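## Task

Place the blue square cup on the desk top beside arm1, the bearing race driver on the desk top beside arm2, and the wooden pillar block on the wooden shelf top beside arm3. Each must keep its current upright orientation and have its entire base resting on that top. All other items must finish directly on top of the same furniture they occupy now. The attempt fails if any item that began on a top is lying, unheld, on the floor or on a lower board beneath a top. Nothing may count as placed if only a robot is holding it there at the end. Finish by opening the grippers and pulling the arms away.

## Robot and tools

Setup. Three identical i2rt Big YAM arms, named arm1, arm2 and arm3, each with six joints, a two-finger gripper and a wrist camera. Two fixed room cameras, room_a and room_b, watch the scene. With joints 1 and 6 at zero and the hand level and pointing forward, the wrist camera rides above the hand and looks toward the fingertips. Reach is roughly 1.0 m measured from the joint 1 axis. Loose objects may occasionally get a small external shove.

Frame. There is one common scene frame with its origin on the floor and +z upward. The hand point is halfway between the fingertips; the hand z axis runs along the fingers and the fingers open and close along the hand y axis. Robot foot poses are never printed. Calls do not take Cartesian poses; every motion is given in joint space.

execute_actions. Arguments: actions (a list holding exactly one action, or empty) and cameras (optional list from arm1_cam_wrist, arm2_cam_wrist, arm3_cam_wrist, room_a, room_b, all; omitted, null or ["all"] means every camera, [] means none). The single action is an object keyed by robot name; under each name goes "joints", an object mapping joint names to absolute targets (not offsets). So one action covers all arms, with a separate joints object per arm, and any subset of keys may appear. Keys and ranges: joint1_rad -2.879 to 2.879 (base yaw, positive counter-clockwise seen from above, 0 faces the way the foot faces); joint2_rad 0 to 3.141 (shoulder; 0 has the upper arm lying back roughly horizontal, increasing lifts it up then forward); joint3_rad 0 to 3.019 (elbow; 0 is fully folded, increasing opens); joint4_rad -1.692 to 1.57 (hand pitch, positive tips fingers up); joint5_rad -1.57 to 1.57 (sideways hand swing, positive toward the arm's right); joint6_rad -2.094 to 2.094 (hand roll, positive clockwise viewed from behind the hand); gripper_m 0 to 0.093 metres, the fingertip gap. Angles are radians. Done tolerances: ±0.045, ±0.14, ±0.09, ±0.055, ±0.03, ±0.035 rad, gripper ±0.003 m. Any unknown key or out-of-range number rejects the whole call and nothing moves. All commanded motions begin at once but may finish at different moments; joints run at different speeds, so the hand can sweep a wide, unexpected path between postures. Example: {"arm1": {"joints": {"gripper_m": 0.05}}, "arm2": {"joints": {"joint1_rad": 0.3}}}. An empty actions list just reports state and images.

Results. Each call returns every robot's state plus one image per requested camera; the pictures line lists camera order. joint_positions gives current angles. joint_status tells how each commanded motion ended: done; off_target (stopped short, may still be pushing); contact_stop or time_out (target dropped, joint holds where it stopped, though a timed-out joint may keep a target within 0.375, 0.375, 0.113, 0.225, 0.075, 0.3 rad of its position for joints 1-6 and keep pushing, moving on if freed); not_followed (a safety check blocked that arm's joint targets, shown with a 'joint command not followed' line and usually a cause; the gripper part still runs, and the blocked targets may be retried with later actions). on_its_own lists what the robot is doing that this call did not command; 'held at' is the held target, not the position. Omitted joints or arms may still be driving toward old targets. To relieve a push, command the joint's reported position. Very small target changes may produce no motion. A loaded joint sags over time. Joint torques are in joint order without the gripper; they carry per-unit offsets, scale and noise and are nonzero even unloaded, so treat them as rough hints of contact.

wait: seconds from 0 to 10; sends nothing new and returns state and images like an empty action.

zoom_image: camera plus region [x0, y0, x1, y1] in pixels of that camera's latest full image, origin top-left, at most 504 by 504; gives a finer close-up.

finished_scene: scene number (1 or 2); ends the scene after the last command has been held, reports success, and loads the next task. Irreversible. Answering without any tool call ends everything.

Hazards. The arms do not stop on contact and can squeeze hard; avoid driving into tables, objects or each other. A firm press between two robots ends the run in failure, and a strong hit may too; no state line reports robot-robot contact, and the anti-collision check can react late and ignores fingers, gripper housings and wrist cameras. Sustained pushing or holding loads heats motors: a MOTOR HOT warning appears from 85 °C, and at 100 °C the arm and gripper go limp and drop (OVER-TEMPERATURE FAULT, keys marked limit_stop_at_motor_heat; resend those targets afterward). Some heat persists into the next scene. The simulation keeps running while you compose a reply, with the robots holding the last command, so long deliberation while gripping costs heat. Gripper force is about 50 to 62 N per pad, lower on some units. Avoid drops, slips, slams and knocking anything off a top. Place objects upright, fully on the correct top, release, and retract clear before ending the scene.

Each tool is called by a JSON object that holds its "api" and its "payload", one argument or row to a line.

## Session

{"api": "execute_actions", "payload": {
  "actions": []
}}

Scene clock: 0.00 s.
Joint torques (N m, as the arm reports them, + toward a larger angle): no reading
arm1.joint_positions: joint1_rad=+0.241 joint2_rad=+0.573 joint3_rad=+1.593 joint4_rad=-1.543 joint5_rad=-0.126 joint6_rad=+0.476 gripper_m=+0.094
arm1.joint_status: not commanded
arm1.hand: x=-0.1522 y=-0.2445 z=+1.5749 quat_wxyz=(+0.118, +0.825, -0.263, -0.487) (m; scene frame)
arm2.joint_positions: joint1_rad=-0.034 joint2_rad=+0.532 joint3_rad=+1.332 joint4_rad=-1.416 joint5_rad=-0.258 joint6_rad=+0.105 gripper_m=+0.094
arm2.joint_status: not commanded
arm2.hand: x=+1.2751 y=+0.4541 z=+1.3496 quat_wxyz=(-0.170, +0.697, -0.547, -0.432) (m; scene frame)
arm3.joint_positions: joint1_rad=+0.590 joint2_rad=+0.306 joint3_rad=+1.647 joint4_rad=-1.396 joint5_rad=-0.141 joint6_rad=-0.705 gripper_m=+0.094
arm3.joint_status: not commanded
arm3.hand: x=-1.3876 y=-0.0261 z=+1.6034 quat_wxyz=(-0.459, +0.723, -0.017, -0.516) (m; scene frame)
pictures: arm1_cam_wrist, arm2_cam_wrist, arm3_cam_wrist, room_a, room_b
Images, in order (width x height): arm1_cam_wrist 504x504, arm2_cam_wrist 504x504, arm3_cam_wrist 504x504, room_a 504x504, room_b 504x504.

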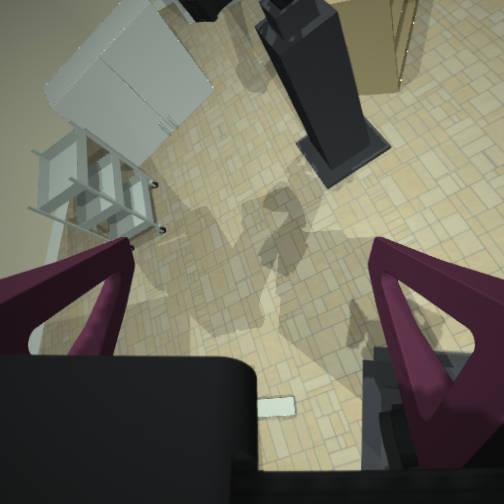

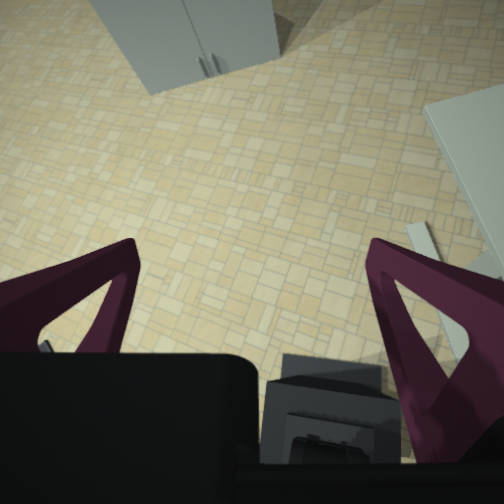

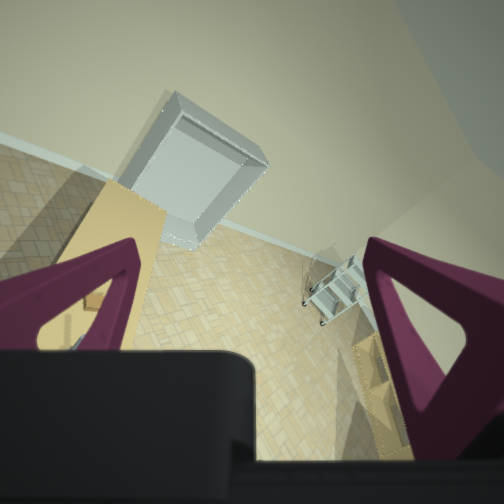

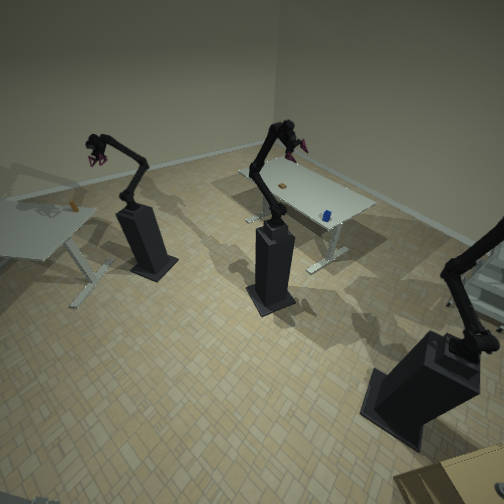

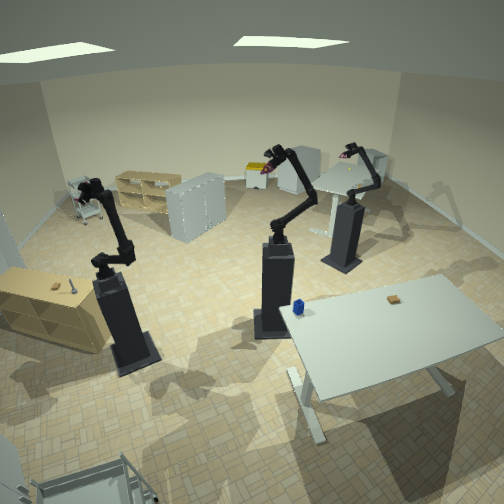

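{"api": "zoom_image", "payload": {
  "camera": "room_b",
  "region": [0, 240, 160, 360]
}}

{"api": "zoom_image", "payload": {
  "camera": "room_a",
  "region": [0, 160, 200, 310]
}}

{"api": "execute_actions", "payload": {
  "actions": [
    {"arm1":{"joints":{"joint1_rad":-0.8,"joint5_rad":0,"joint6_rad":0}},"arm2":{"joints":{"joint1_rad":-1.0,"joint5_rad":0,"joint6_rad":0}},"arm3":{"joints":{"joint1_rad":1.2,"joint5_rad":0,"joint6_rad":0,"joint3_rad":1.0}}}
  ]
}}

Region (0, 240, 160, 360) of room_b's 504x504 image, scaled by 3.150, with more detail than that image has; it fills the top 378 rows of this view, and the rest is white.

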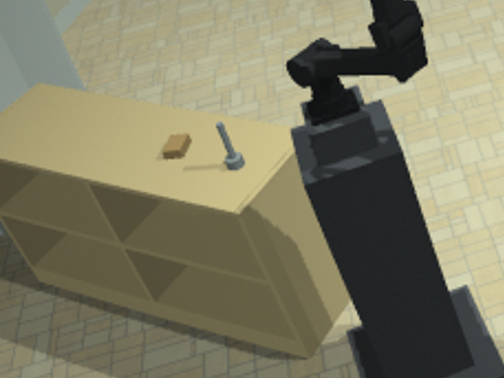

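Region (0, 160, 200, 310) of room_a's 504x504 image, scaled by 2.520, with more detail than that image has; it fills the top 378 rows of this view, and the rest is white.

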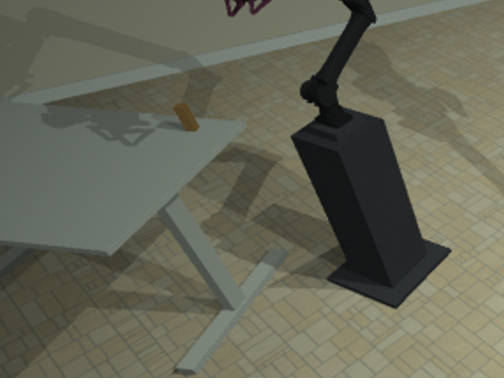

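Scene clock: 1.93 s.
Joint torques (N m, as the arm reports them, + toward a larger angle): arm1=[-2.57  3.5   8.08  2.09  0.08 -0.2 ] | arm2=[ 0.66  2.58  8.41  1.46 -0.05 -0.25] | arm3=[0.3  4.19 7.33 2.   0.07 0.17]
arm1.joint_positions: joint1_rad=-0.792 joint2_rad=+0.573 joint3_rad=+1.593 joint4_rad=-1.543 joint5_rad=-0.002 joint6_rad=+0.015 gripper_m=+0.094
arm1.joint_status: all done
arm1.hand: x=-0.0475 y=-0.1108 z=+1.5747 quat_wxyz=(-0.290, +0.699, -0.510, -0.408) (m; scene frame)
arm2.joint_positions: joint1_rad=-0.994 joint2_rad=+0.532 joint3_rad=+1.332 joint4_rad=-1.416 joint5_rad=-0.001 joint6_rad=+0.009 gripper_m=+0.094
arm2.joint_status: all done
arm2.hand: x=+1.4921 y=+0.4197 z=+1.3471 quat_wxyz=(-0.418, +0.355, -0.816, -0.181) (m; scene frame)
arm3.joint_positions: joint1_rad=+1.191 joint2_rad=+0.306 joint3_rad=+0.999 joint4_rad=-1.396 joint5_rad=-0.002 joint6_rad=-0.012 gripper_m=+0.094
arm3.joint_status: all done
arm3.hand: x=-1.5181 y=+0.0286 z=+1.3307 quat_wxyz=(-0.066, +0.898, -0.123, -0.417) (m; scene frame)
pictures: arm1_cam_wrist, arm2_cam_wrist, arm3_cam_wrist, room_a, room_b
Images, in order (width x height): arm1_cam_wrist 504x504, arm2_cam_wrist 504x504, arm3_cam_wrist 504x504, room_a 504x504, room_b 504x504.

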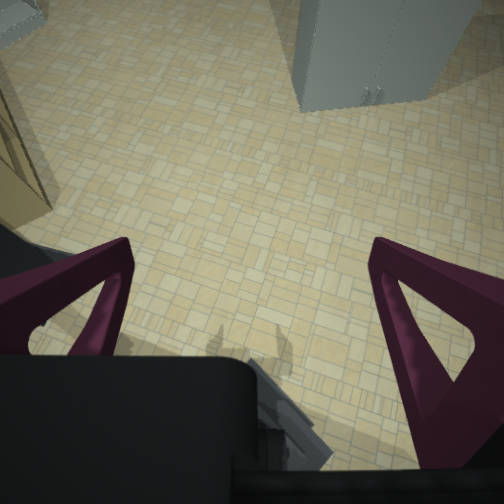

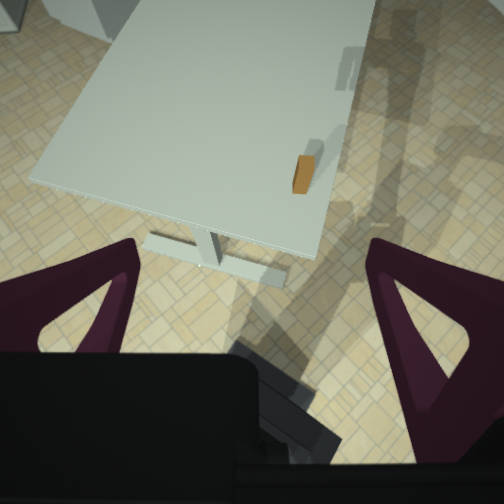

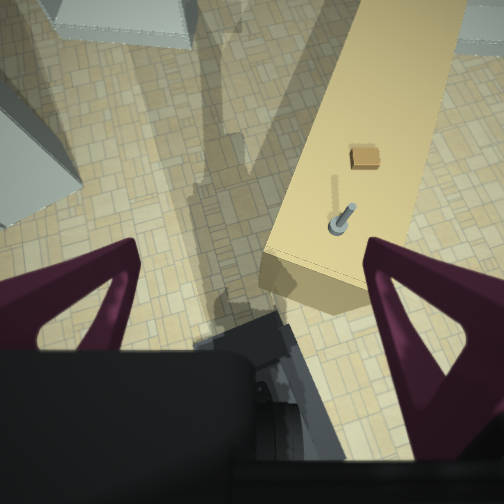

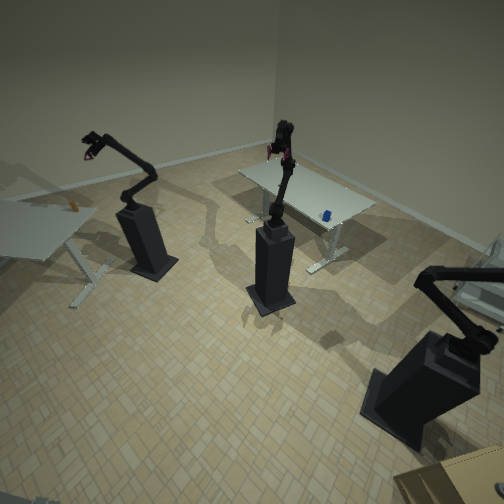

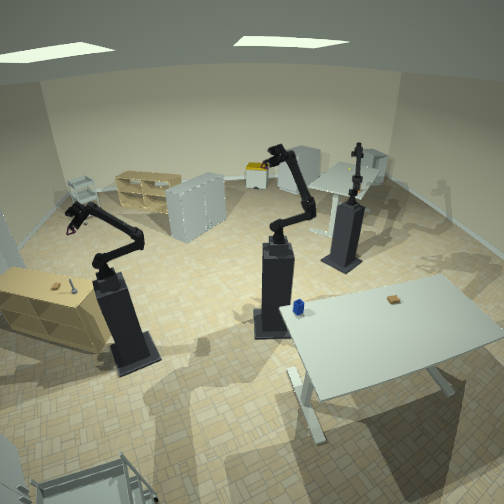

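{"api": "execute_actions", "payload": {
  "actions": [
    {"arm1":{"joints":{"joint4_rad":-0.4}},"arm2":{"joints":{"joint2_rad":1.2}},"arm3":{"joints":{"joint2_rad":1.0}}}
  ],
  "cameras": ["arm2_cam_wrist","arm3_cam_wrist"]
}}

Scene clock: 4.10 s.
Joint torques (N m, as the arm reports them, + toward a larger angle): arm1=[-2.41  3.85  7.58  2.07  0.11 -0.15] | arm2=[ 0.44 -8.37 10.05  0.66 -0.05 -0.24] | arm3=[ 0.45 -4.06  8.63  1.15  0.1   0.14]
arm1.joint_positions: joint1_rad=-0.792 joint2_rad=+0.573 joint3_rad=+1.593 joint4_rad=-0.420 joint5_rad=-0.002 joint6_rad=+0.015 gripper_m=+0.094
arm1.joint_status: all done
arm1.hand: x=-0.0453 y=-0.1207 z=+1.8363 quat_wxyz=(-0.512, +0.378, -0.273, -0.721) (m; scene frame)
arm2.joint_positions: joint1_rad=-0.994 joint2_rad=+1.206 joint3_rad=+1.332 joint4_rad=-1.416 joint5_rad=-0.001 joint6_rad=+0.009 gripper_m=+0.094
arm2.joint_status: all done
arm2.hand: x=+1.6284 y=+0.5645 z=+1.1527 quat_wxyz=(-0.126, +0.394, -0.909, -0.051) (m; scene frame)
arm3.joint_positions: joint1_rad=+1.191 joint2_rad=+1.001 joint3_rad=+0.999 joint4_rad=-1.396 joint5_rad=-0.002 joint6_rad=-0.012 gripper_m=+0.094
arm3.joint_status: all done
arm3.hand: x=-1.6488 y=+0.0690 z=+1.1802 quat_wxyz=(-0.016, +0.987, -0.138, -0.087) (m; scene frame)
pictures: arm2_cam_wrist, arm3_cam_wrist
Images, in order (width x height): arm2_cam_wrist 504x504, arm3_cam_wrist 504x504.

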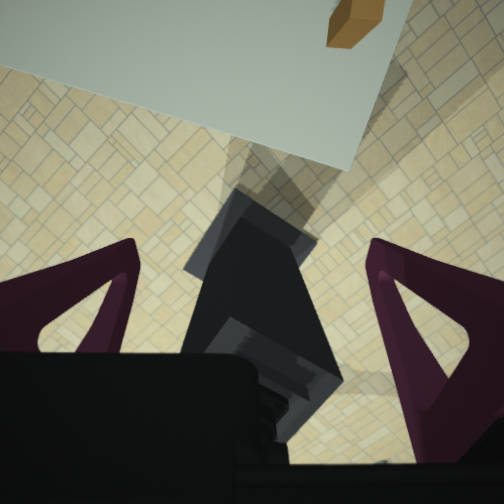

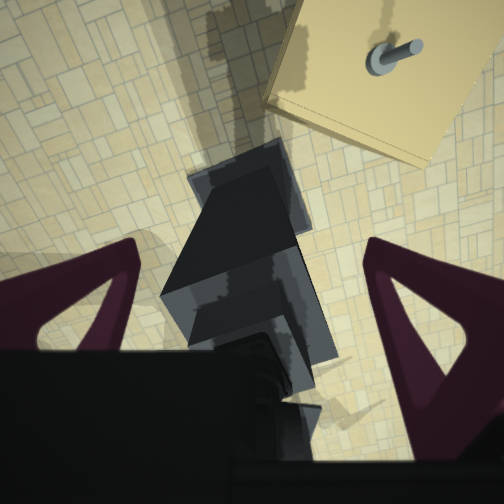

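{"api": "execute_actions", "payload": {
  "actions": [
    {"arm1":{"joints":{"joint1_rad":0.286,"joint2_rad":1.885,"joint3_rad":0.792,"joint4_rad":1.093}},"arm2":{"joints":{"joint1_rad":-1.175,"joint2_rad":1.863,"joint3_rad":1.9,"joint4_rad":-1.608}},"arm3":{"joints":{"joint1_rad":0.75,"joint2_rad":1.818,"joint3_rad":1.2,"joint4_rad":-0.953}}}
  ]
}}

Scene clock: 7.87 s.
Joint torques (N m, as the arm reports them, + toward a larger angle): arm1=[ -2.2  -12.82   6.71   2.67   0.07  -0.18] | arm2=[  1.54 -17.83  11.83  -0.25  -0.08  -0.23] | arm3=[  0.05 -13.15   7.41   0.98   0.04   0.15]
arm1.joint_positions: joint1_rad=+0.291 joint2_rad=+1.882 joint3_rad=+0.782 joint4_rad=+1.069 joint5_rad=-0.001 joint6_rad=+0.013 gripper_m=+0.094
arm1.joint_status: all done
arm1.hand: x=-0.6105 y=-0.1528 z=+1.0991 quat_wxyz=(-0.053, +0.716, -0.063, -0.693) (m; scene frame)
arm2.joint_positions: joint1_rad=-1.184 joint2_rad=+1.866 joint3_rad=+1.850 joint4_rad=-1.600 joint5_rad=+0.000 joint6_rad=+0.008 gripper_m=+0.094
arm2.joint_status: all done
arm2.hand: x=+1.8162 y=+0.6082 z=+1.0535 quat_wxyz=(+0.022, +0.308, -0.951, +0.013) (m; scene frame)
arm3.joint_positions: joint1_rad=+0.743 joint2_rad=+1.822 joint3_rad=+1.190 joint4_rad=-0.964 joint5_rad=-0.002 joint6_rad=-0.010 gripper_m=+0.094
arm3.joint_status: all done
arm3.hand: x=-1.7209 y=+0.3115 z=+0.9490 quat_wxyz=(+0.001, +0.935, -0.356, +0.008) (m; scene frame)
pictures: arm1_cam_wrist, arm2_cam_wrist, arm3_cam_wrist, room_a, room_b
Images, in order (width x height): arm1_cam_wrist 504x504, arm2_cam_wrist 504x504, arm3_cam_wrist 504x504, room_a 504x504, room_b 504x504.

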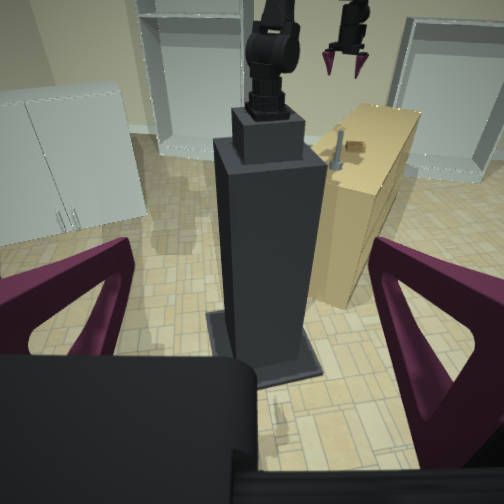

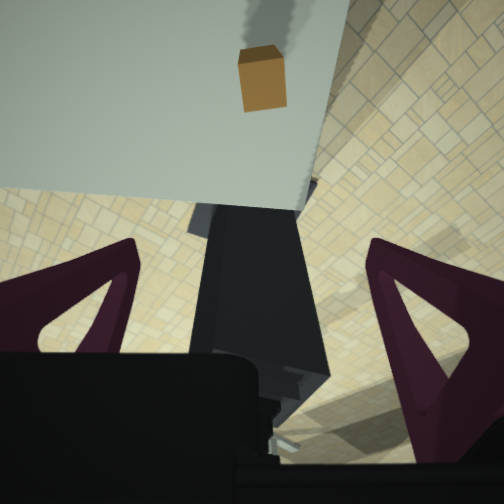

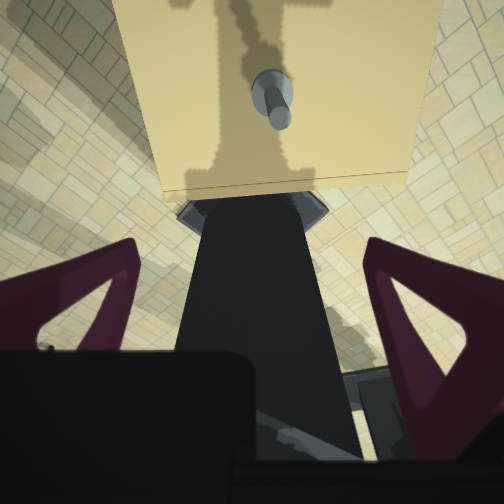

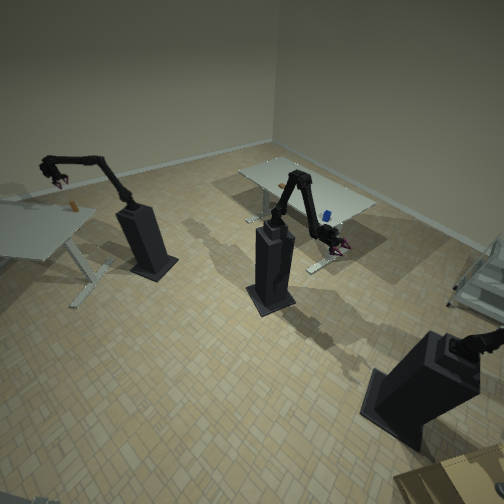

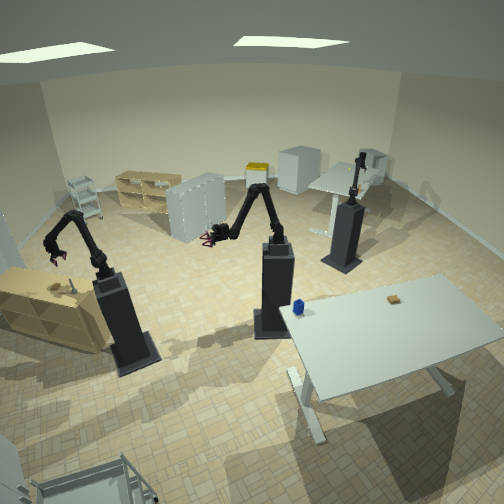

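{"api": "execute_actions", "payload": {
  "actions": [
    {"arm2":{"joints":{"joint1_rad":-1.195,"joint2_rad":1.992,"joint3_rad":1.93,"joint4_rad":-1.465}},"arm3":{"joints":{"joint1_rad":0.70,"joint2_rad":1.983,"joint3_rad":1.28,"joint4_rad":-0.854}}}
  ],
  "cameras": ["arm2_cam_wrist","arm3_cam_wrist","arm1_cam_wrist","room_a"]
}}

Scene clock: 9.57 s.
Joint torques (N m, as the arm reports them, + toward a larger angle): arm1=[ -2.62 -13.3    6.51   2.61   0.09  -0.2 ] | arm2=[ -0.13 -17.87  10.91   0.53  -0.07  -0.23] | arm3=[ -0.53 -14.58   7.56   0.91   0.03   0.19]
arm1.joint_positions: joint1_rad=+0.291 joint2_rad=+1.882 joint3_rad=+0.782 joint4_rad=+1.069 joint5_rad=-0.001 joint6_rad=+0.013 gripper_m=+0.094
arm1.joint_status: not commanded
arm1.hand: x=-0.6105 y=-0.1528 z=+1.0991 quat_wxyz=(-0.053, +0.716, -0.063, -0.693) (m; scene frame)
arm2.joint_positions: joint1_rad=-1.184 joint2_rad=+1.980 joint3_rad=+1.897 joint4_rad=-1.475 joint5_rad=+0.000 joint6_rad=+0.008 gripper_m=+0.094
arm2.joint_status: all done
arm2.hand: x=+1.8572 y=+0.6374 z=+1.0056 quat_wxyz=(-0.005, +0.308, -0.951, +0.004) (m; scene frame)
arm3.joint_positions: joint1_rad=+0.703 joint2_rad=+1.978 joint3_rad=+1.261 joint4_rad=-0.862 joint5_rad=-0.002 joint6_rad=-0.010 gripper_m=+0.094
arm3.joint_status: all done
arm3.hand: x=-1.7337 y=+0.3518 z=+0.8950 quat_wxyz=(-0.002, +0.927, -0.374, +0.000) (m; scene frame)
pictures: arm1_cam_wrist, arm2_cam_wrist, arm3_cam_wrist, room_a
Images, in order (width x height): arm1_cam_wrist 504x504, arm2_cam_wrist 504x504, arm3_cam_wrist 504x504, room_a 504x504.

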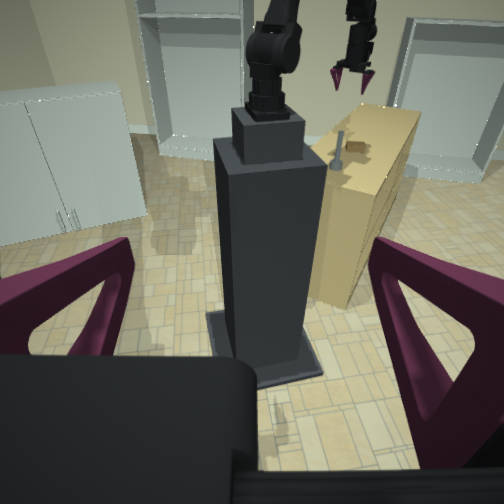

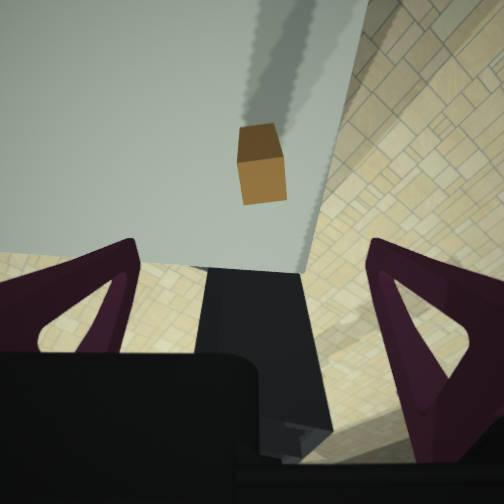

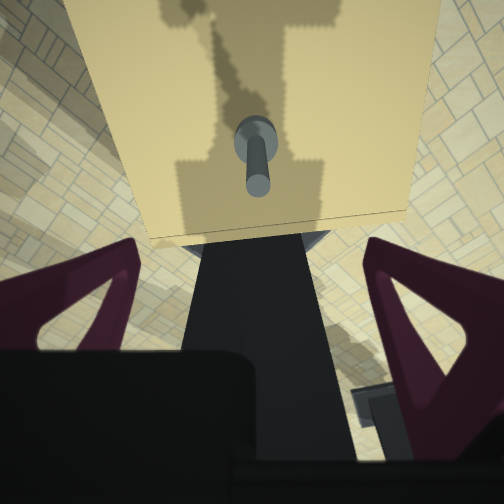

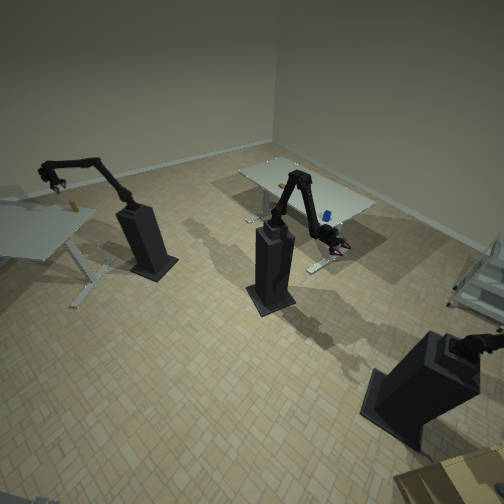

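{"api": "execute_actions", "payload": {
  "actions": [
    {"arm2":{"joints":{"joint2_rad":1.975,"joint3_rad":1.534,"joint4_rad":-1.12}},"arm3":{"joints":{"joint2_rad":2.128,"joint3_rad":1.184,"joint4_rad":-0.625}}}
  ],
  "cameras": ["arm2_cam_wrist","arm3_cam_wrist","arm1_cam_wrist","room_a"]
}}

{"api": "zoom_image", "payload": {
  "camera": "arm1_cam_wrist",
  "region": [290, 50, 420, 180]
}}

Scene clock: 11.60 s.
Joint torques (N m, as the arm reports them, + toward a larger angle): arm1=[ -2.38 -13.14   6.59   2.71   0.04  -0.19] | arm2=[  0.02 -17.09   7.68   0.55  -0.08  -0.23] | arm3=[ -0.25 -15.08   5.56   1.13   0.05   0.18]
arm1.joint_positions: joint1_rad=+0.291 joint2_rad=+1.882 joint3_rad=+0.782 joint4_rad=+1.069 joint5_rad=-0.001 joint6_rad=+0.013 gripper_m=+0.094
arm1.joint_status: not commanded
arm1.hand: x=-0.6105 y=-0.1528 z=+1.0991 quat_wxyz=(-0.053, +0.716, -0.063, -0.693) (m; scene frame)
arm2.joint_positions: joint1_rad=-1.184 joint2_rad=+1.963 joint3_rad=+1.536 joint4_rad=-1.130 joint5_rad=+0.000 joint6_rad=+0.008 gripper_m=+0.094
arm2.joint_status: all done
arm2.hand: x=+1.8265 y=+0.6132 z=+0.8823 quat_wxyz=(-0.005, +0.308, -0.951, +0.004) (m; scene frame)
arm3.joint_positions: joint1_rad=+0.703 joint2_rad=+2.134 joint3_rad=+1.174 joint4_rad=-0.637 joint5_rad=-0.002 joint6_rad=-0.010 gripper_m=+0.094
arm3.joint_status: all done
arm3.hand: x=-1.7151 y=+0.3342 z=+0.7957 quat_wxyz=(+0.002, +0.927, -0.374, +0.009) (m; scene frame)
pictures: arm1_cam_wrist, arm2_cam_wrist, arm3_cam_wrist, room_a
Images, in order (width x height): arm1_cam_wrist 504x504, arm2_cam_wrist 504x504, arm3_cam_wrist 504x504, room_a 504x504.

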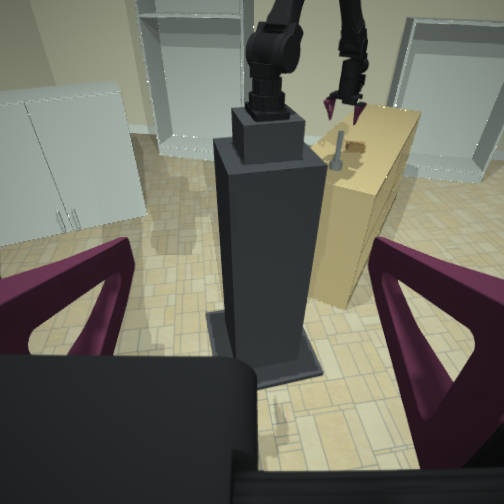

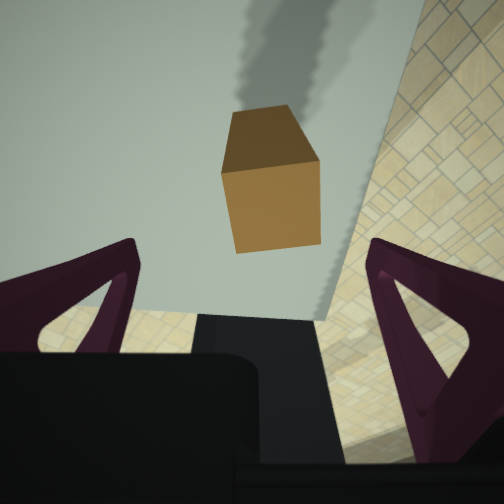

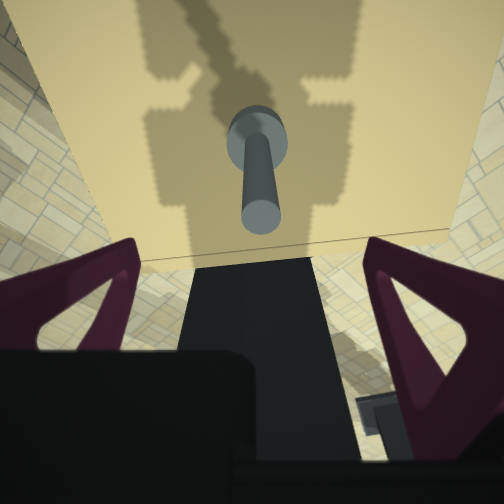

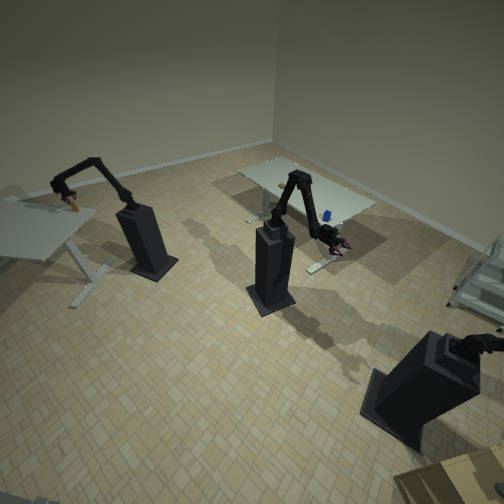

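Region (290, 50, 420, 180) of arm1_cam_wrist's 504x504 image, scaled by 3.877, with more detail than that image has.

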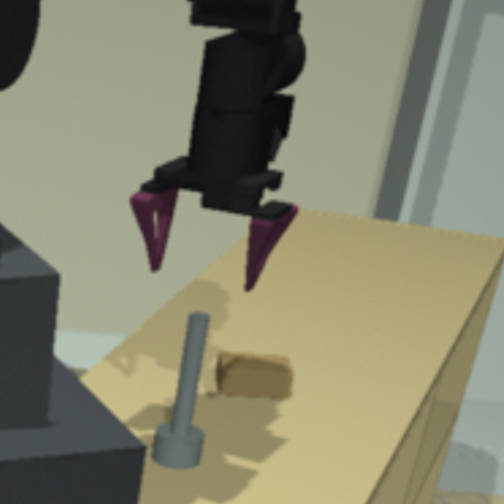

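{"api": "execute_actions", "payload": {
  "actions": [
    {"arm2":{"joints":{"joint2_rad":1.87,"joint3_rad":1.94,"joint4_rad":-1.59}},"arm3":{"joints":{"joint2_rad":2.265,"joint3_rad":1.225,"joint4_rad":-0.5}}}
  ],
  "cameras": ["arm3_cam_wrist"]
}}

Scene clock: 13.27 s.
Joint torques (N m, as the arm reports them, + toward a larger angle): arm1=[ -2.31 -13.23   6.78   2.81   0.09  -0.16] | arm2=[ -0.21 -15.29  10.35  -0.1   -0.08  -0.23] | arm3=[ -0.3  -14.7    5.25   1.14   0.04   0.21]
arm1.joint_positions: joint1_rad=+0.291 joint2_rad=+1.882 joint3_rad=+0.782 joint4_rad=+1.069 joint5_rad=-0.001 joint6_rad=+0.013 gripper_m=+0.094
arm1.joint_status: not commanded
arm1.hand: x=-0.6105 y=-0.1528 z=+1.0991 quat_wxyz=(-0.053, +0.716, -0.063, -0.693) (m; scene frame)
arm2.joint_positions: joint1_rad=-1.184 joint2_rad=+1.842 joint3_rad=+1.913 joint4_rad=-1.581 joint5_rad=+0.000 joint6_rad=+0.008 gripper_m=+0.094
arm2.joint_status: all done
arm2.hand: x=+1.8298 y=+0.6185 z=+1.0911 quat_wxyz=(-0.028, +0.308, -0.951, -0.003) (m; scene frame)
arm3.joint_positions: joint1_rad=+0.703 joint2_rad=+2.255 joint3_rad=+1.212 joint4_rad=-0.511 joint5_rad=-0.002 joint6_rad=-0.010 gripper_m=+0.094
arm3.joint_status: all done
arm3.hand: x=-1.7270 y=+0.3463 z=+0.7455 quat_wxyz=(-0.007, +0.927, -0.374, -0.011) (m; scene frame)
pictures: arm3_cam_wrist
Images, in order (width x height): arm3_cam_wrist 504x504.

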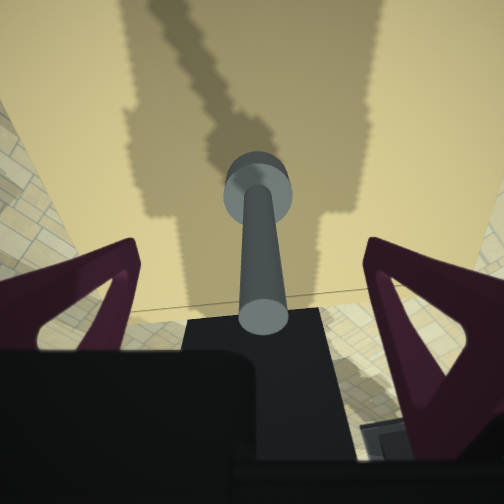

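{"api": "execute_actions", "payload": {
  "actions": [
    {"arm2":{"joints":{"joint1_rad":1.70}},"arm3":{"joints":{"joint2_rad":2.30,"joint3_rad":1.19,"joint4_rad":-0.47}}}
  ],
  "cameras": ["arm3_cam_wrist","arm1_cam_wrist"]
}}

Scene clock: 16.07 s.
Joint torques (N m, as the arm reports them, + toward a larger angle): arm1=[ -2.62 -13.23   6.6    2.86   0.1   -0.18] | arm2=[  0.83 -16.75  10.38  -0.1   -0.02  -0.23] | arm3=[ -0.63 -13.57   4.06   1.19   0.01   0.17]
arm1.joint_positions: joint1_rad=+0.291 joint2_rad=+1.882 joint3_rad=+0.782 joint4_rad=+1.069 joint5_rad=-0.001 joint6_rad=+0.013 gripper_m=+0.094
arm1.joint_status: not commanded
arm1.hand: x=-0.6105 y=-0.1528 z=+1.0991 quat_wxyz=(-0.053, +0.716, -0.063, -0.693) (m; scene frame)
arm2.joint_positions: joint1_rad=+1.709 joint2_rad=+1.860 joint3_rad=+1.913 joint4_rad=-1.581 joint5_rad=-0.002 joint6_rad=+0.007 gripper_m=+0.094
arm2.joint_status: all done
arm2.hand: x=+0.8147 y=+0.0514 z=+1.0862 quat_wxyz=(+0.011, +0.982, +0.188, -0.021) (m; scene frame)
arm3.joint_positions: joint1_rad=+0.703 joint2_rad=+2.273 joint3_rad=+1.193 joint4_rad=-0.483 joint5_rad=-0.002 joint6_rad=-0.010 gripper_m=+0.094
arm3.joint_status: all done
arm3.hand: x=-1.7197 y=+0.3392 z=+0.7332 quat_wxyz=(-0.005, +0.927, -0.374, -0.007) (m; scene frame)
pictures: arm1_cam_wrist, arm3_cam_wrist
Images, in order (width x height): arm1_cam_wrist 504x504, arm3_cam_wrist 504x504.

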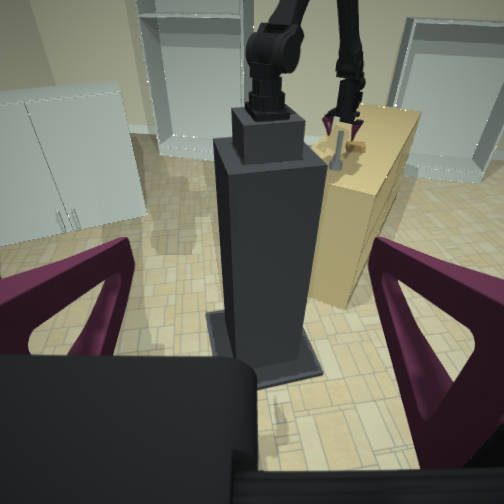

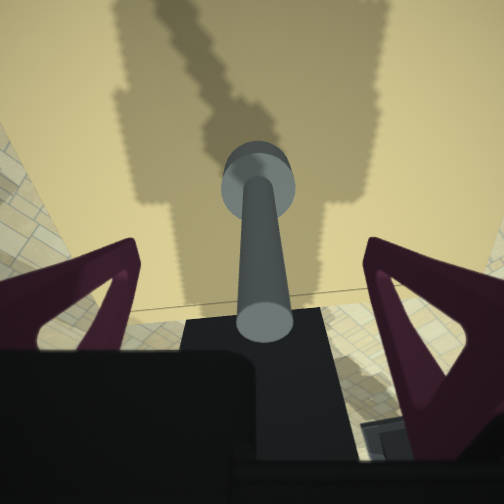

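{"api": "execute_actions", "payload": {
  "actions": [
    {"arm3":{"joints":{"joint3_rad":1.172}}}
  ],
  "cameras": []
}}

{"api": "execute_actions", "payload": {
  "actions": [
    {"arm3":{"joints":{"gripper_m":0.0}}}
  ],
  "cameras": ["arm3_cam_wrist"]
}}

Scene clock: 16.80 s.
Joint torques (N m, as the arm reports them, + toward a larger angle): arm1=[ -2.74 -13.1    6.59   2.74   0.12  -0.18] | arm2=[  0.67 -16.81  10.38  -0.12  -0.02  -0.22] | arm3=[ -0.25 -13.65   3.98   1.08   0.03   0.17]
arm1.joint_positions: joint1_rad=+0.291 joint2_rad=+1.882 joint3_rad=+0.782 joint4_rad=+1.069 joint5_rad=-0.001 joint6_rad=+0.013 gripper_m=+0.094
arm1.joint_status: not commanded
arm1.hand: x=-0.6105 y=-0.1528 z=+1.0991 quat_wxyz=(-0.053, +0.716, -0.063, -0.693) (m; scene frame)
arm2.joint_positions: joint1_rad=+1.709 joint2_rad=+1.860 joint3_rad=+1.913 joint4_rad=-1.581 joint5_rad=-0.002 joint6_rad=+0.007 gripper_m=+0.094
arm2.joint_status: not commanded
arm2.hand: x=+0.8147 y=+0.0514 z=+1.0862 quat_wxyz=(+0.011, +0.982, +0.188, -0.021) (m; scene frame)
arm3.joint_positions: joint1_rad=+0.703 joint2_rad=+2.273 joint3_rad=+1.175 joint4_rad=-0.481 joint5_rad=-0.002 joint6_rad=-0.010 gripper_m=+0.094
arm3.joint_status: all done
arm3.hand: x=-1.7125 y=+0.3321 z=+0.7298 quat_wxyz=(-0.002, +0.927, -0.374, +0.000) (m; scene frame)
pictures: none
No camera images: the call's "cameras" was empty. Leave "cameras" out to get every camera's image.

Scene clock: 17.53 s.
Joint torques (N m, as the arm reports them, + toward a larger angle): arm1=[ -2.13 -13.36   6.79   2.69   0.1   -0.17] | arm2=[  0.65 -16.7   10.36  -0.11  -0.01  -0.22] | arm3=[  0.05 -13.74   3.99   1.07  -0.07   0.14]
arm1.joint_positions: joint1_rad=+0.291 joint2_rad=+1.882 joint3_rad=+0.782 joint4_rad=+1.069 joint5_rad=-0.001 joint6_rad=+0.013 gripper_m=+0.094
arm1.joint_status: not commanded
arm1.hand: x=-0.6105 y=-0.1528 z=+1.0991 quat_wxyz=(-0.053, +0.716, -0.063, -0.693) (m; scene frame)
arm2.joint_positions: joint1_rad=+1.709 joint2_rad=+1.860 joint3_rad=+1.913 joint4_rad=-1.581 joint5_rad=-0.002 joint6_rad=+0.007 gripper_m=+0.094
arm2.joint_status: not commanded
arm2.hand: x=+0.8147 y=+0.0514 z=+1.0862 quat_wxyz=(+0.011, +0.982, +0.188, -0.021) (m; scene frame)
arm3.joint_positions: joint1_rad=+0.703 joint2_rad=+2.273 joint3_rad=+1.175 joint4_rad=-0.480 joint5_rad=+0.000 joint6_rad=-0.010 gripper_m=+0.019
arm3.joint_status: gripper_m off_target (ended at +0.019, target +0.000)
arm3.hand: x=-1.7121 y=+0.3325 z=+0.7297 quat_wxyz=(-0.003, +0.927, -0.375, +0.001) (m; scene frame)
pictures: arm3_cam_wrist
Images, in order (width x height): arm3_cam_wrist 504x504.

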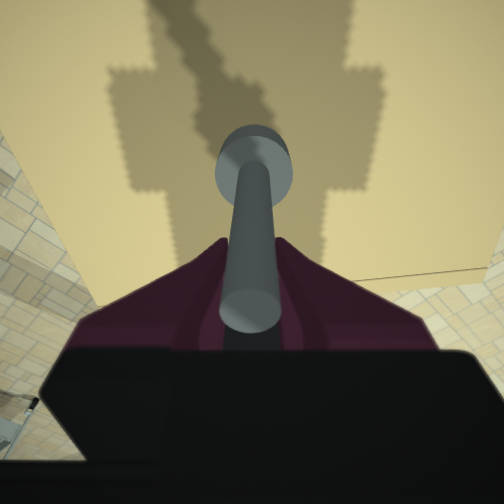

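{"api": "execute_actions", "payload": {
  "actions": [
    {"arm3":{"joints":{"joint2_rad":1.93,"joint3_rad":1.95,"joint4_rad":-1.565}},"arm1":{"joints":{"joint2_rad":2.071,"joint3_rad":0.84,"joint4_rad":1.51}}}
  ],
  "cameras": []
}}

{"api": "execute_actions", "payload": {
  "actions": [
    {"arm3":{"joints":{"joint1_rad":-1.829}}}
  ],
  "cameras": ["arm1_cam_wrist","room_b","room_a"]
}}

Scene clock: 19.87 s.
Joint torques (N m, as the arm reports them, + toward a larger angle): arm1=[ -2.25 -15.54   6.5    2.62   0.08  -0.2 ] | arm2=[  0.61 -16.74  10.36  -0.11  -0.02  -0.23] | arm3=[ -0.48 -18.88   9.8    0.23  -0.03   0.15]
arm1.joint_positions: joint1_rad=+0.291 joint2_rad=+2.089 joint3_rad=+0.814 joint4_rad=+1.487 joint5_rad=-0.001 joint6_rad=+0.013 gripper_m=+0.094
arm1.joint_status: all done
arm1.hand: x=-0.6092 y=-0.1530 z=+1.0894 quat_wxyz=(-0.060, +0.627, -0.055, -0.775) (m; scene frame)
arm2.joint_positions: joint1_rad=+1.709 joint2_rad=+1.860 joint3_rad=+1.913 joint4_rad=-1.581 joint5_rad=-0.002 joint6_rad=+0.007 gripper_m=+0.094
arm2.joint_status: not commanded
arm2.hand: x=+0.8147 y=+0.0514 z=+1.0862 quat_wxyz=(+0.011, +0.982, +0.188, -0.021) (m; scene frame)
arm3.joint_positions: joint1_rad=+0.703 joint2_rad=+1.957 joint3_rad=+1.925 joint4_rad=-1.555 joint5_rad=+0.000 joint6_rad=-0.010 gripper_m=+0.019
arm3.joint_status: all done
arm3.hand: x=-1.7932 y=+0.4093 z=+1.1386 quat_wxyz=(-0.001, +0.927, -0.375, +0.005) (m; scene frame)
pictures: none
No camera images: the call's "cameras" was empty. Leave "cameras" out to get every camera's image.

Scene clock: 22.40 s.
Joint torques (N m, as the arm reports them, + toward a larger angle): arm1=[ -2.22 -15.54   6.45   2.6    0.06  -0.14] | arm2=[  0.61 -16.73  10.36  -0.12  -0.02  -0.23] | arm3=[  0.9  -18.57   9.9    0.3   -0.15   0.15]
arm1.joint_positions: joint1_rad=+0.291 joint2_rad=+2.089 joint3_rad=+0.814 joint4_rad=+1.487 joint5_rad=-0.001 joint6_rad=+0.013 gripper_m=+0.094
arm1.joint_status: not commanded
arm1.hand: x=-0.6092 y=-0.1530 z=+1.0894 quat_wxyz=(-0.060, +0.627, -0.055, -0.775) (m; scene frame)
arm2.joint_positions: joint1_rad=+1.709 joint2_rad=+1.860 joint3_rad=+1.913 joint4_rad=-1.581 joint5_rad=-0.002 joint6_rad=+0.007 gripper_m=+0.094
arm2.joint_status: not commanded
arm2.hand: x=+0.8147 y=+0.0514 z=+1.0862 quat_wxyz=(+0.011, +0.982, +0.188, -0.021) (m; scene frame)
arm3.joint_positions: joint1_rad=-1.836 joint2_rad=+1.957 joint3_rad=+1.925 joint4_rad=-1.555 joint5_rad=+0.003 joint6_rad=-0.010 gripper_m=+0.019
arm3.joint_status: all done
arm3.hand: x=-0.7668 y=-0.1225 z=+1.1310 quat_wxyz=(+0.010, -0.083, -0.997, -0.004) (m; scene frame)
pictures: arm1_cam_wrist, room_a, room_b
Images, in order (width x height): arm1_cam_wrist 504x504, room_a 504x504, room_b 504x504.

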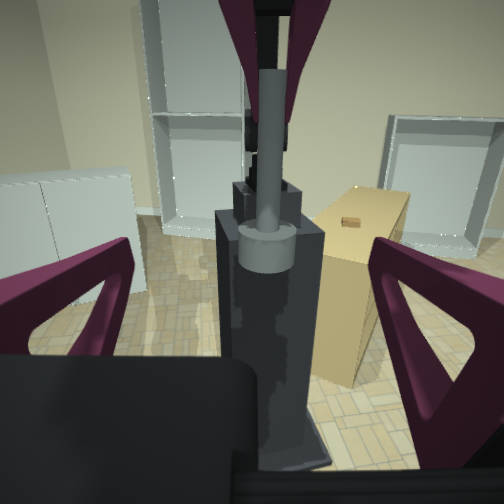

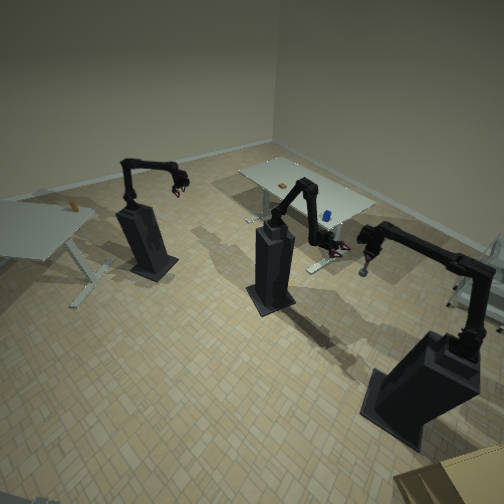

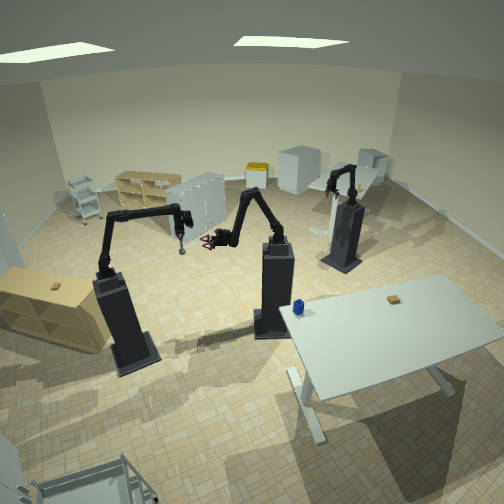

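{"api": "execute_actions", "payload": {
  "actions": [
    {"arm1":{"joints":{"joint1_rad":0.265,"joint2_rad":2.225,"joint3_rad":1.16,"joint4_rad":1.309}}}
  ],
  "cameras": []
}}

{"api": "execute_actions", "payload": {
  "actions": [
    {"arm1":{"joints":{"joint2_rad":2.315,"joint3_rad":1.38,"joint4_rad":1.177}}}
  ],
  "cameras": ["arm1_cam_wrist","room_b","arm3_cam_wrist"]
}}

{"api": "zoom_image", "payload": {
  "camera": "room_b",
  "region": [140, 185, 260, 275]
}}

Scene clock: 23.70 s.
Joint torques (N m, as the arm reports them, + toward a larger angle): arm1=[ -2.08 -17.82   8.27   1.4    0.07  -0.19] | arm2=[  0.57 -16.63  10.36  -0.15  -0.02  -0.22] | arm3=[  0.7  -18.12   9.77   0.22  -0.14   0.15]
arm1.joint_positions: joint1_rad=+0.271 joint2_rad=+2.239 joint3_rad=+1.129 joint4_rad=+1.315 joint5_rad=-0.001 joint6_rad=+0.013 gripper_m=+0.094
arm1.joint_status: all done
arm1.hand: x=-0.7056 y=-0.1224 z=+1.0702 quat_wxyz=(-0.067, +0.629, -0.061, -0.772) (m; scene frame)
arm2.joint_positions: joint1_rad=+1.709 joint2_rad=+1.860 joint3_rad=+1.913 joint4_rad=-1.581 joint5_rad=-0.002 joint6_rad=+0.007 gripper_m=+0.094
arm2.joint_status: not commanded
arm2.hand: x=+0.8147 y=+0.0514 z=+1.0862 quat_wxyz=(+0.011, +0.982, +0.188, -0.021) (m; scene frame)
arm3.joint_positions: joint1_rad=-1.836 joint2_rad=+1.957 joint3_rad=+1.925 joint4_rad=-1.555 joint5_rad=+0.003 joint6_rad=-0.010 gripper_m=+0.019
arm3.joint_status: not commanded
arm3.hand: x=-0.7668 y=-0.1225 z=+1.1310 quat_wxyz=(+0.010, -0.083, -0.997, -0.004) (m; scene frame)
pictures: none
No camera images: the call's "cameras" was empty. Leave "cameras" out to get every camera's image.

Scene clock: 24.63 s.
Joint torques (N m, as the arm reports them, + toward a larger angle): arm1=[ -2.67 -19.26  10.33   1.36   0.09  -0.19] | arm2=[  0.63 -16.78  10.35  -0.11  -0.02  -0.22] | arm3=[  0.3  -18.64   9.84   0.13  -0.17   0.14]
arm1.joint_positions: joint1_rad=+0.271 joint2_rad=+2.319 joint3_rad=+1.341 joint4_rad=+1.184 joint5_rad=-0.001 joint6_rad=+0.013 gripper_m=+0.094
arm1.joint_status: all done
arm1.hand: x=-0.7675 y=-0.1108 z=+1.0718 quat_wxyz=(-0.067, +0.629, -0.061, -0.772) (m; scene frame)
arm2.joint_positions: joint1_rad=+1.709 joint2_rad=+1.860 joint3_rad=+1.913 joint4_rad=-1.581 joint5_rad=-0.002 joint6_rad=+0.007 gripper_m=+0.094
arm2.joint_status: not commanded
arm2.hand: x=+0.8147 y=+0.0514 z=+1.0862 quat_wxyz=(+0.011, +0.982, +0.188, -0.021) (m; scene frame)
arm3.joint_positions: joint1_rad=-1.836 joint2_rad=+1.957 joint3_rad=+1.925 joint4_rad=-1.555 joint5_rad=+0.003 joint6_rad=-0.010 gripper_m=+0.019
arm3.joint_status: not commanded
arm3.hand: x=-0.7668 y=-0.1225 z=+1.1310 quat_wxyz=(+0.010, -0.083, -0.997, -0.004) (m; scene frame)
pictures: arm1_cam_wrist, arm3_cam_wrist, room_b
Images, in order (width x height): arm1_cam_wrist 504x504, arm3_cam_wrist 504x504, room_b 504x504.

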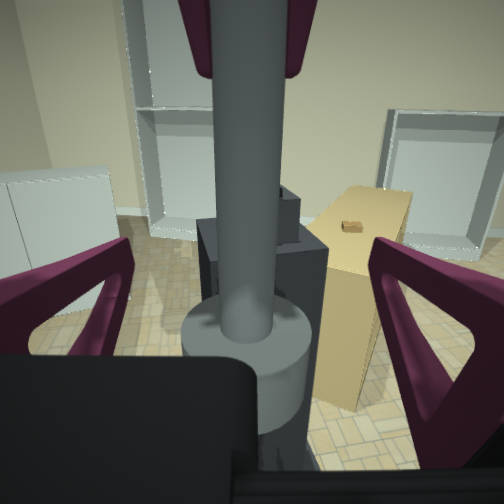

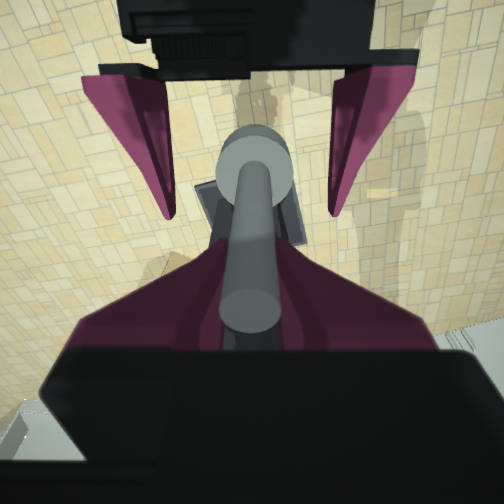

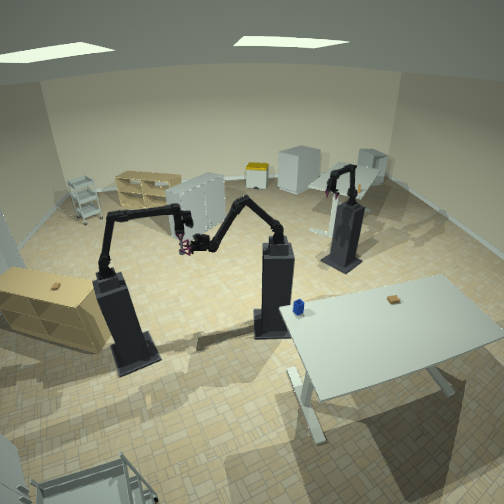

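Region (140, 185, 260, 275) of room_b's 504x504 image, scaled by 4.200, with more detail than that image has; it fills the top 378 rows of this view, and the rest is white.

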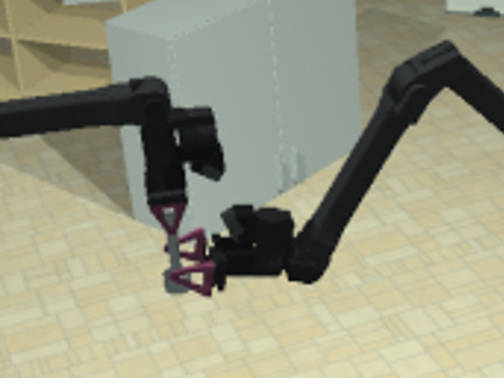

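{"api": "execute_actions", "payload": {
  "actions": [
    {"arm1":{"joints":{"joint3_rad":1.42}}}
  ],
  "cameras": []
}}

{"api": "execute_actions", "payload": {
  "actions": [
    {"arm1":{"joints":{"gripper_m":0.0}}}
  ],
  "cameras": ["arm1_cam_wrist","arm3_cam_wrist"]
}}

Scene clock: 25.37 s.
Joint torques (N m, as the arm reports them, + toward a larger angle): arm1=[ -1.88 -19.44  10.63   1.46   0.06  -0.16] | arm2=[  0.56 -16.81  10.35  -0.12  -0.02  -0.22] | arm3=[  0.86 -18.52   9.82   0.21  -0.15   0.17]
arm1.joint_positions: joint1_rad=+0.271 joint2_rad=+2.319 joint3_rad=+1.379 joint4_rad=+1.184 joint5_rad=-0.001 joint6_rad=+0.013 gripper_m=+0.094
arm1.joint_status: all done
arm1.hand: x=-0.7771 y=-0.1091 z=+1.0890 quat_wxyz=(-0.068, +0.614, -0.059, -0.784) (m; scene frame)
arm2.joint_positions: joint1_rad=+1.709 joint2_rad=+1.860 joint3_rad=+1.913 joint4_rad=-1.581 joint5_rad=-0.002 joint6_rad=+0.007 gripper_m=+0.094
arm2.joint_status: not commanded
arm2.hand: x=+0.8147 y=+0.0514 z=+1.0862 quat_wxyz=(+0.011, +0.982, +0.188, -0.021) (m; scene frame)
arm3.joint_positions: joint1_rad=-1.836 joint2_rad=+1.957 joint3_rad=+1.925 joint4_rad=-1.555 joint5_rad=+0.003 joint6_rad=-0.010 gripper_m=+0.019
arm3.joint_status: not commanded
arm3.hand: x=-0.7668 y=-0.1225 z=+1.1310 quat_wxyz=(+0.010, -0.083, -0.997, -0.004) (m; scene frame)
pictures: none
No camera images: the call's "cameras" was empty. Leave "cameras" out to get every camera's image.

Scene clock: 26.10 s.
Joint torques (N m, as the arm reports them, + toward a larger angle): arm1=[ -2.62 -19.11  10.59   1.61   0.1   -0.18] | arm2=[  0.52 -16.78  10.36  -0.12  -0.02  -0.22] | arm3=[  0.5  -18.09   9.76   0.14  -0.02   0.16]
arm1.joint_positions: joint1_rad=+0.271 joint2_rad=+2.319 joint3_rad=+1.379 joint4_rad=+1.184 joint5_rad=-0.001 joint6_rad=+0.013 gripper_m=+0.018
arm1.joint_status: gripper_m off_target (ended at +0.018, target +0.000)
arm1.hand: x=-0.7771 y=-0.1091 z=+1.0890 quat_wxyz=(-0.068, +0.614, -0.059, -0.784) (m; scene frame)
arm2.joint_positions: joint1_rad=+1.709 joint2_rad=+1.860 joint3_rad=+1.913 joint4_rad=-1.581 joint5_rad=-0.002 joint6_rad=+0.007 gripper_m=+0.094
arm2.joint_status: not commanded
arm2.hand: x=+0.8147 y=+0.0514 z=+1.0862 quat_wxyz=(+0.011, +0.982, +0.188, -0.021) (m; scene frame)
arm3.joint_positions: joint1_rad=-1.836 joint2_rad=+1.957 joint3_rad=+1.925 joint4_rad=-1.555 joint5_rad=+0.000 joint6_rad=-0.009 gripper_m=+0.019
arm3.joint_status: not commanded
arm3.hand: x=-0.7667 y=-0.1219 z=+1.1310 quat_wxyz=(+0.010, -0.083, -0.996, -0.006) (m; scene frame)
pictures: arm1_cam_wrist, arm3_cam_wrist
Images, in order (width x height): arm1_cam_wrist 504x504, arm3_cam_wrist 504x504.

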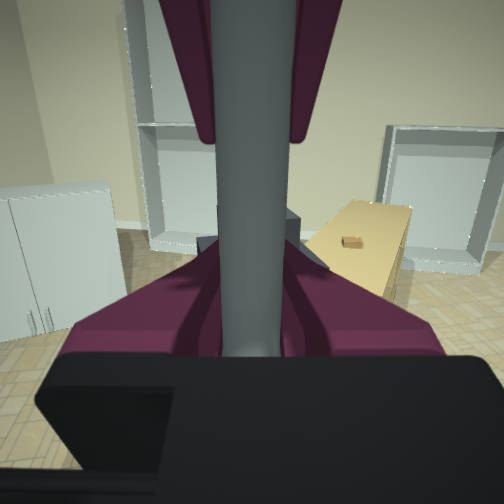

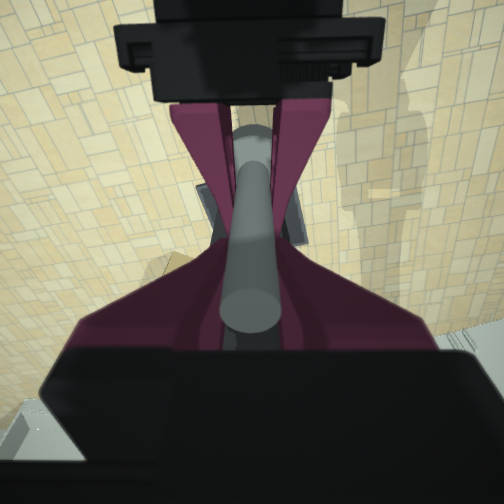

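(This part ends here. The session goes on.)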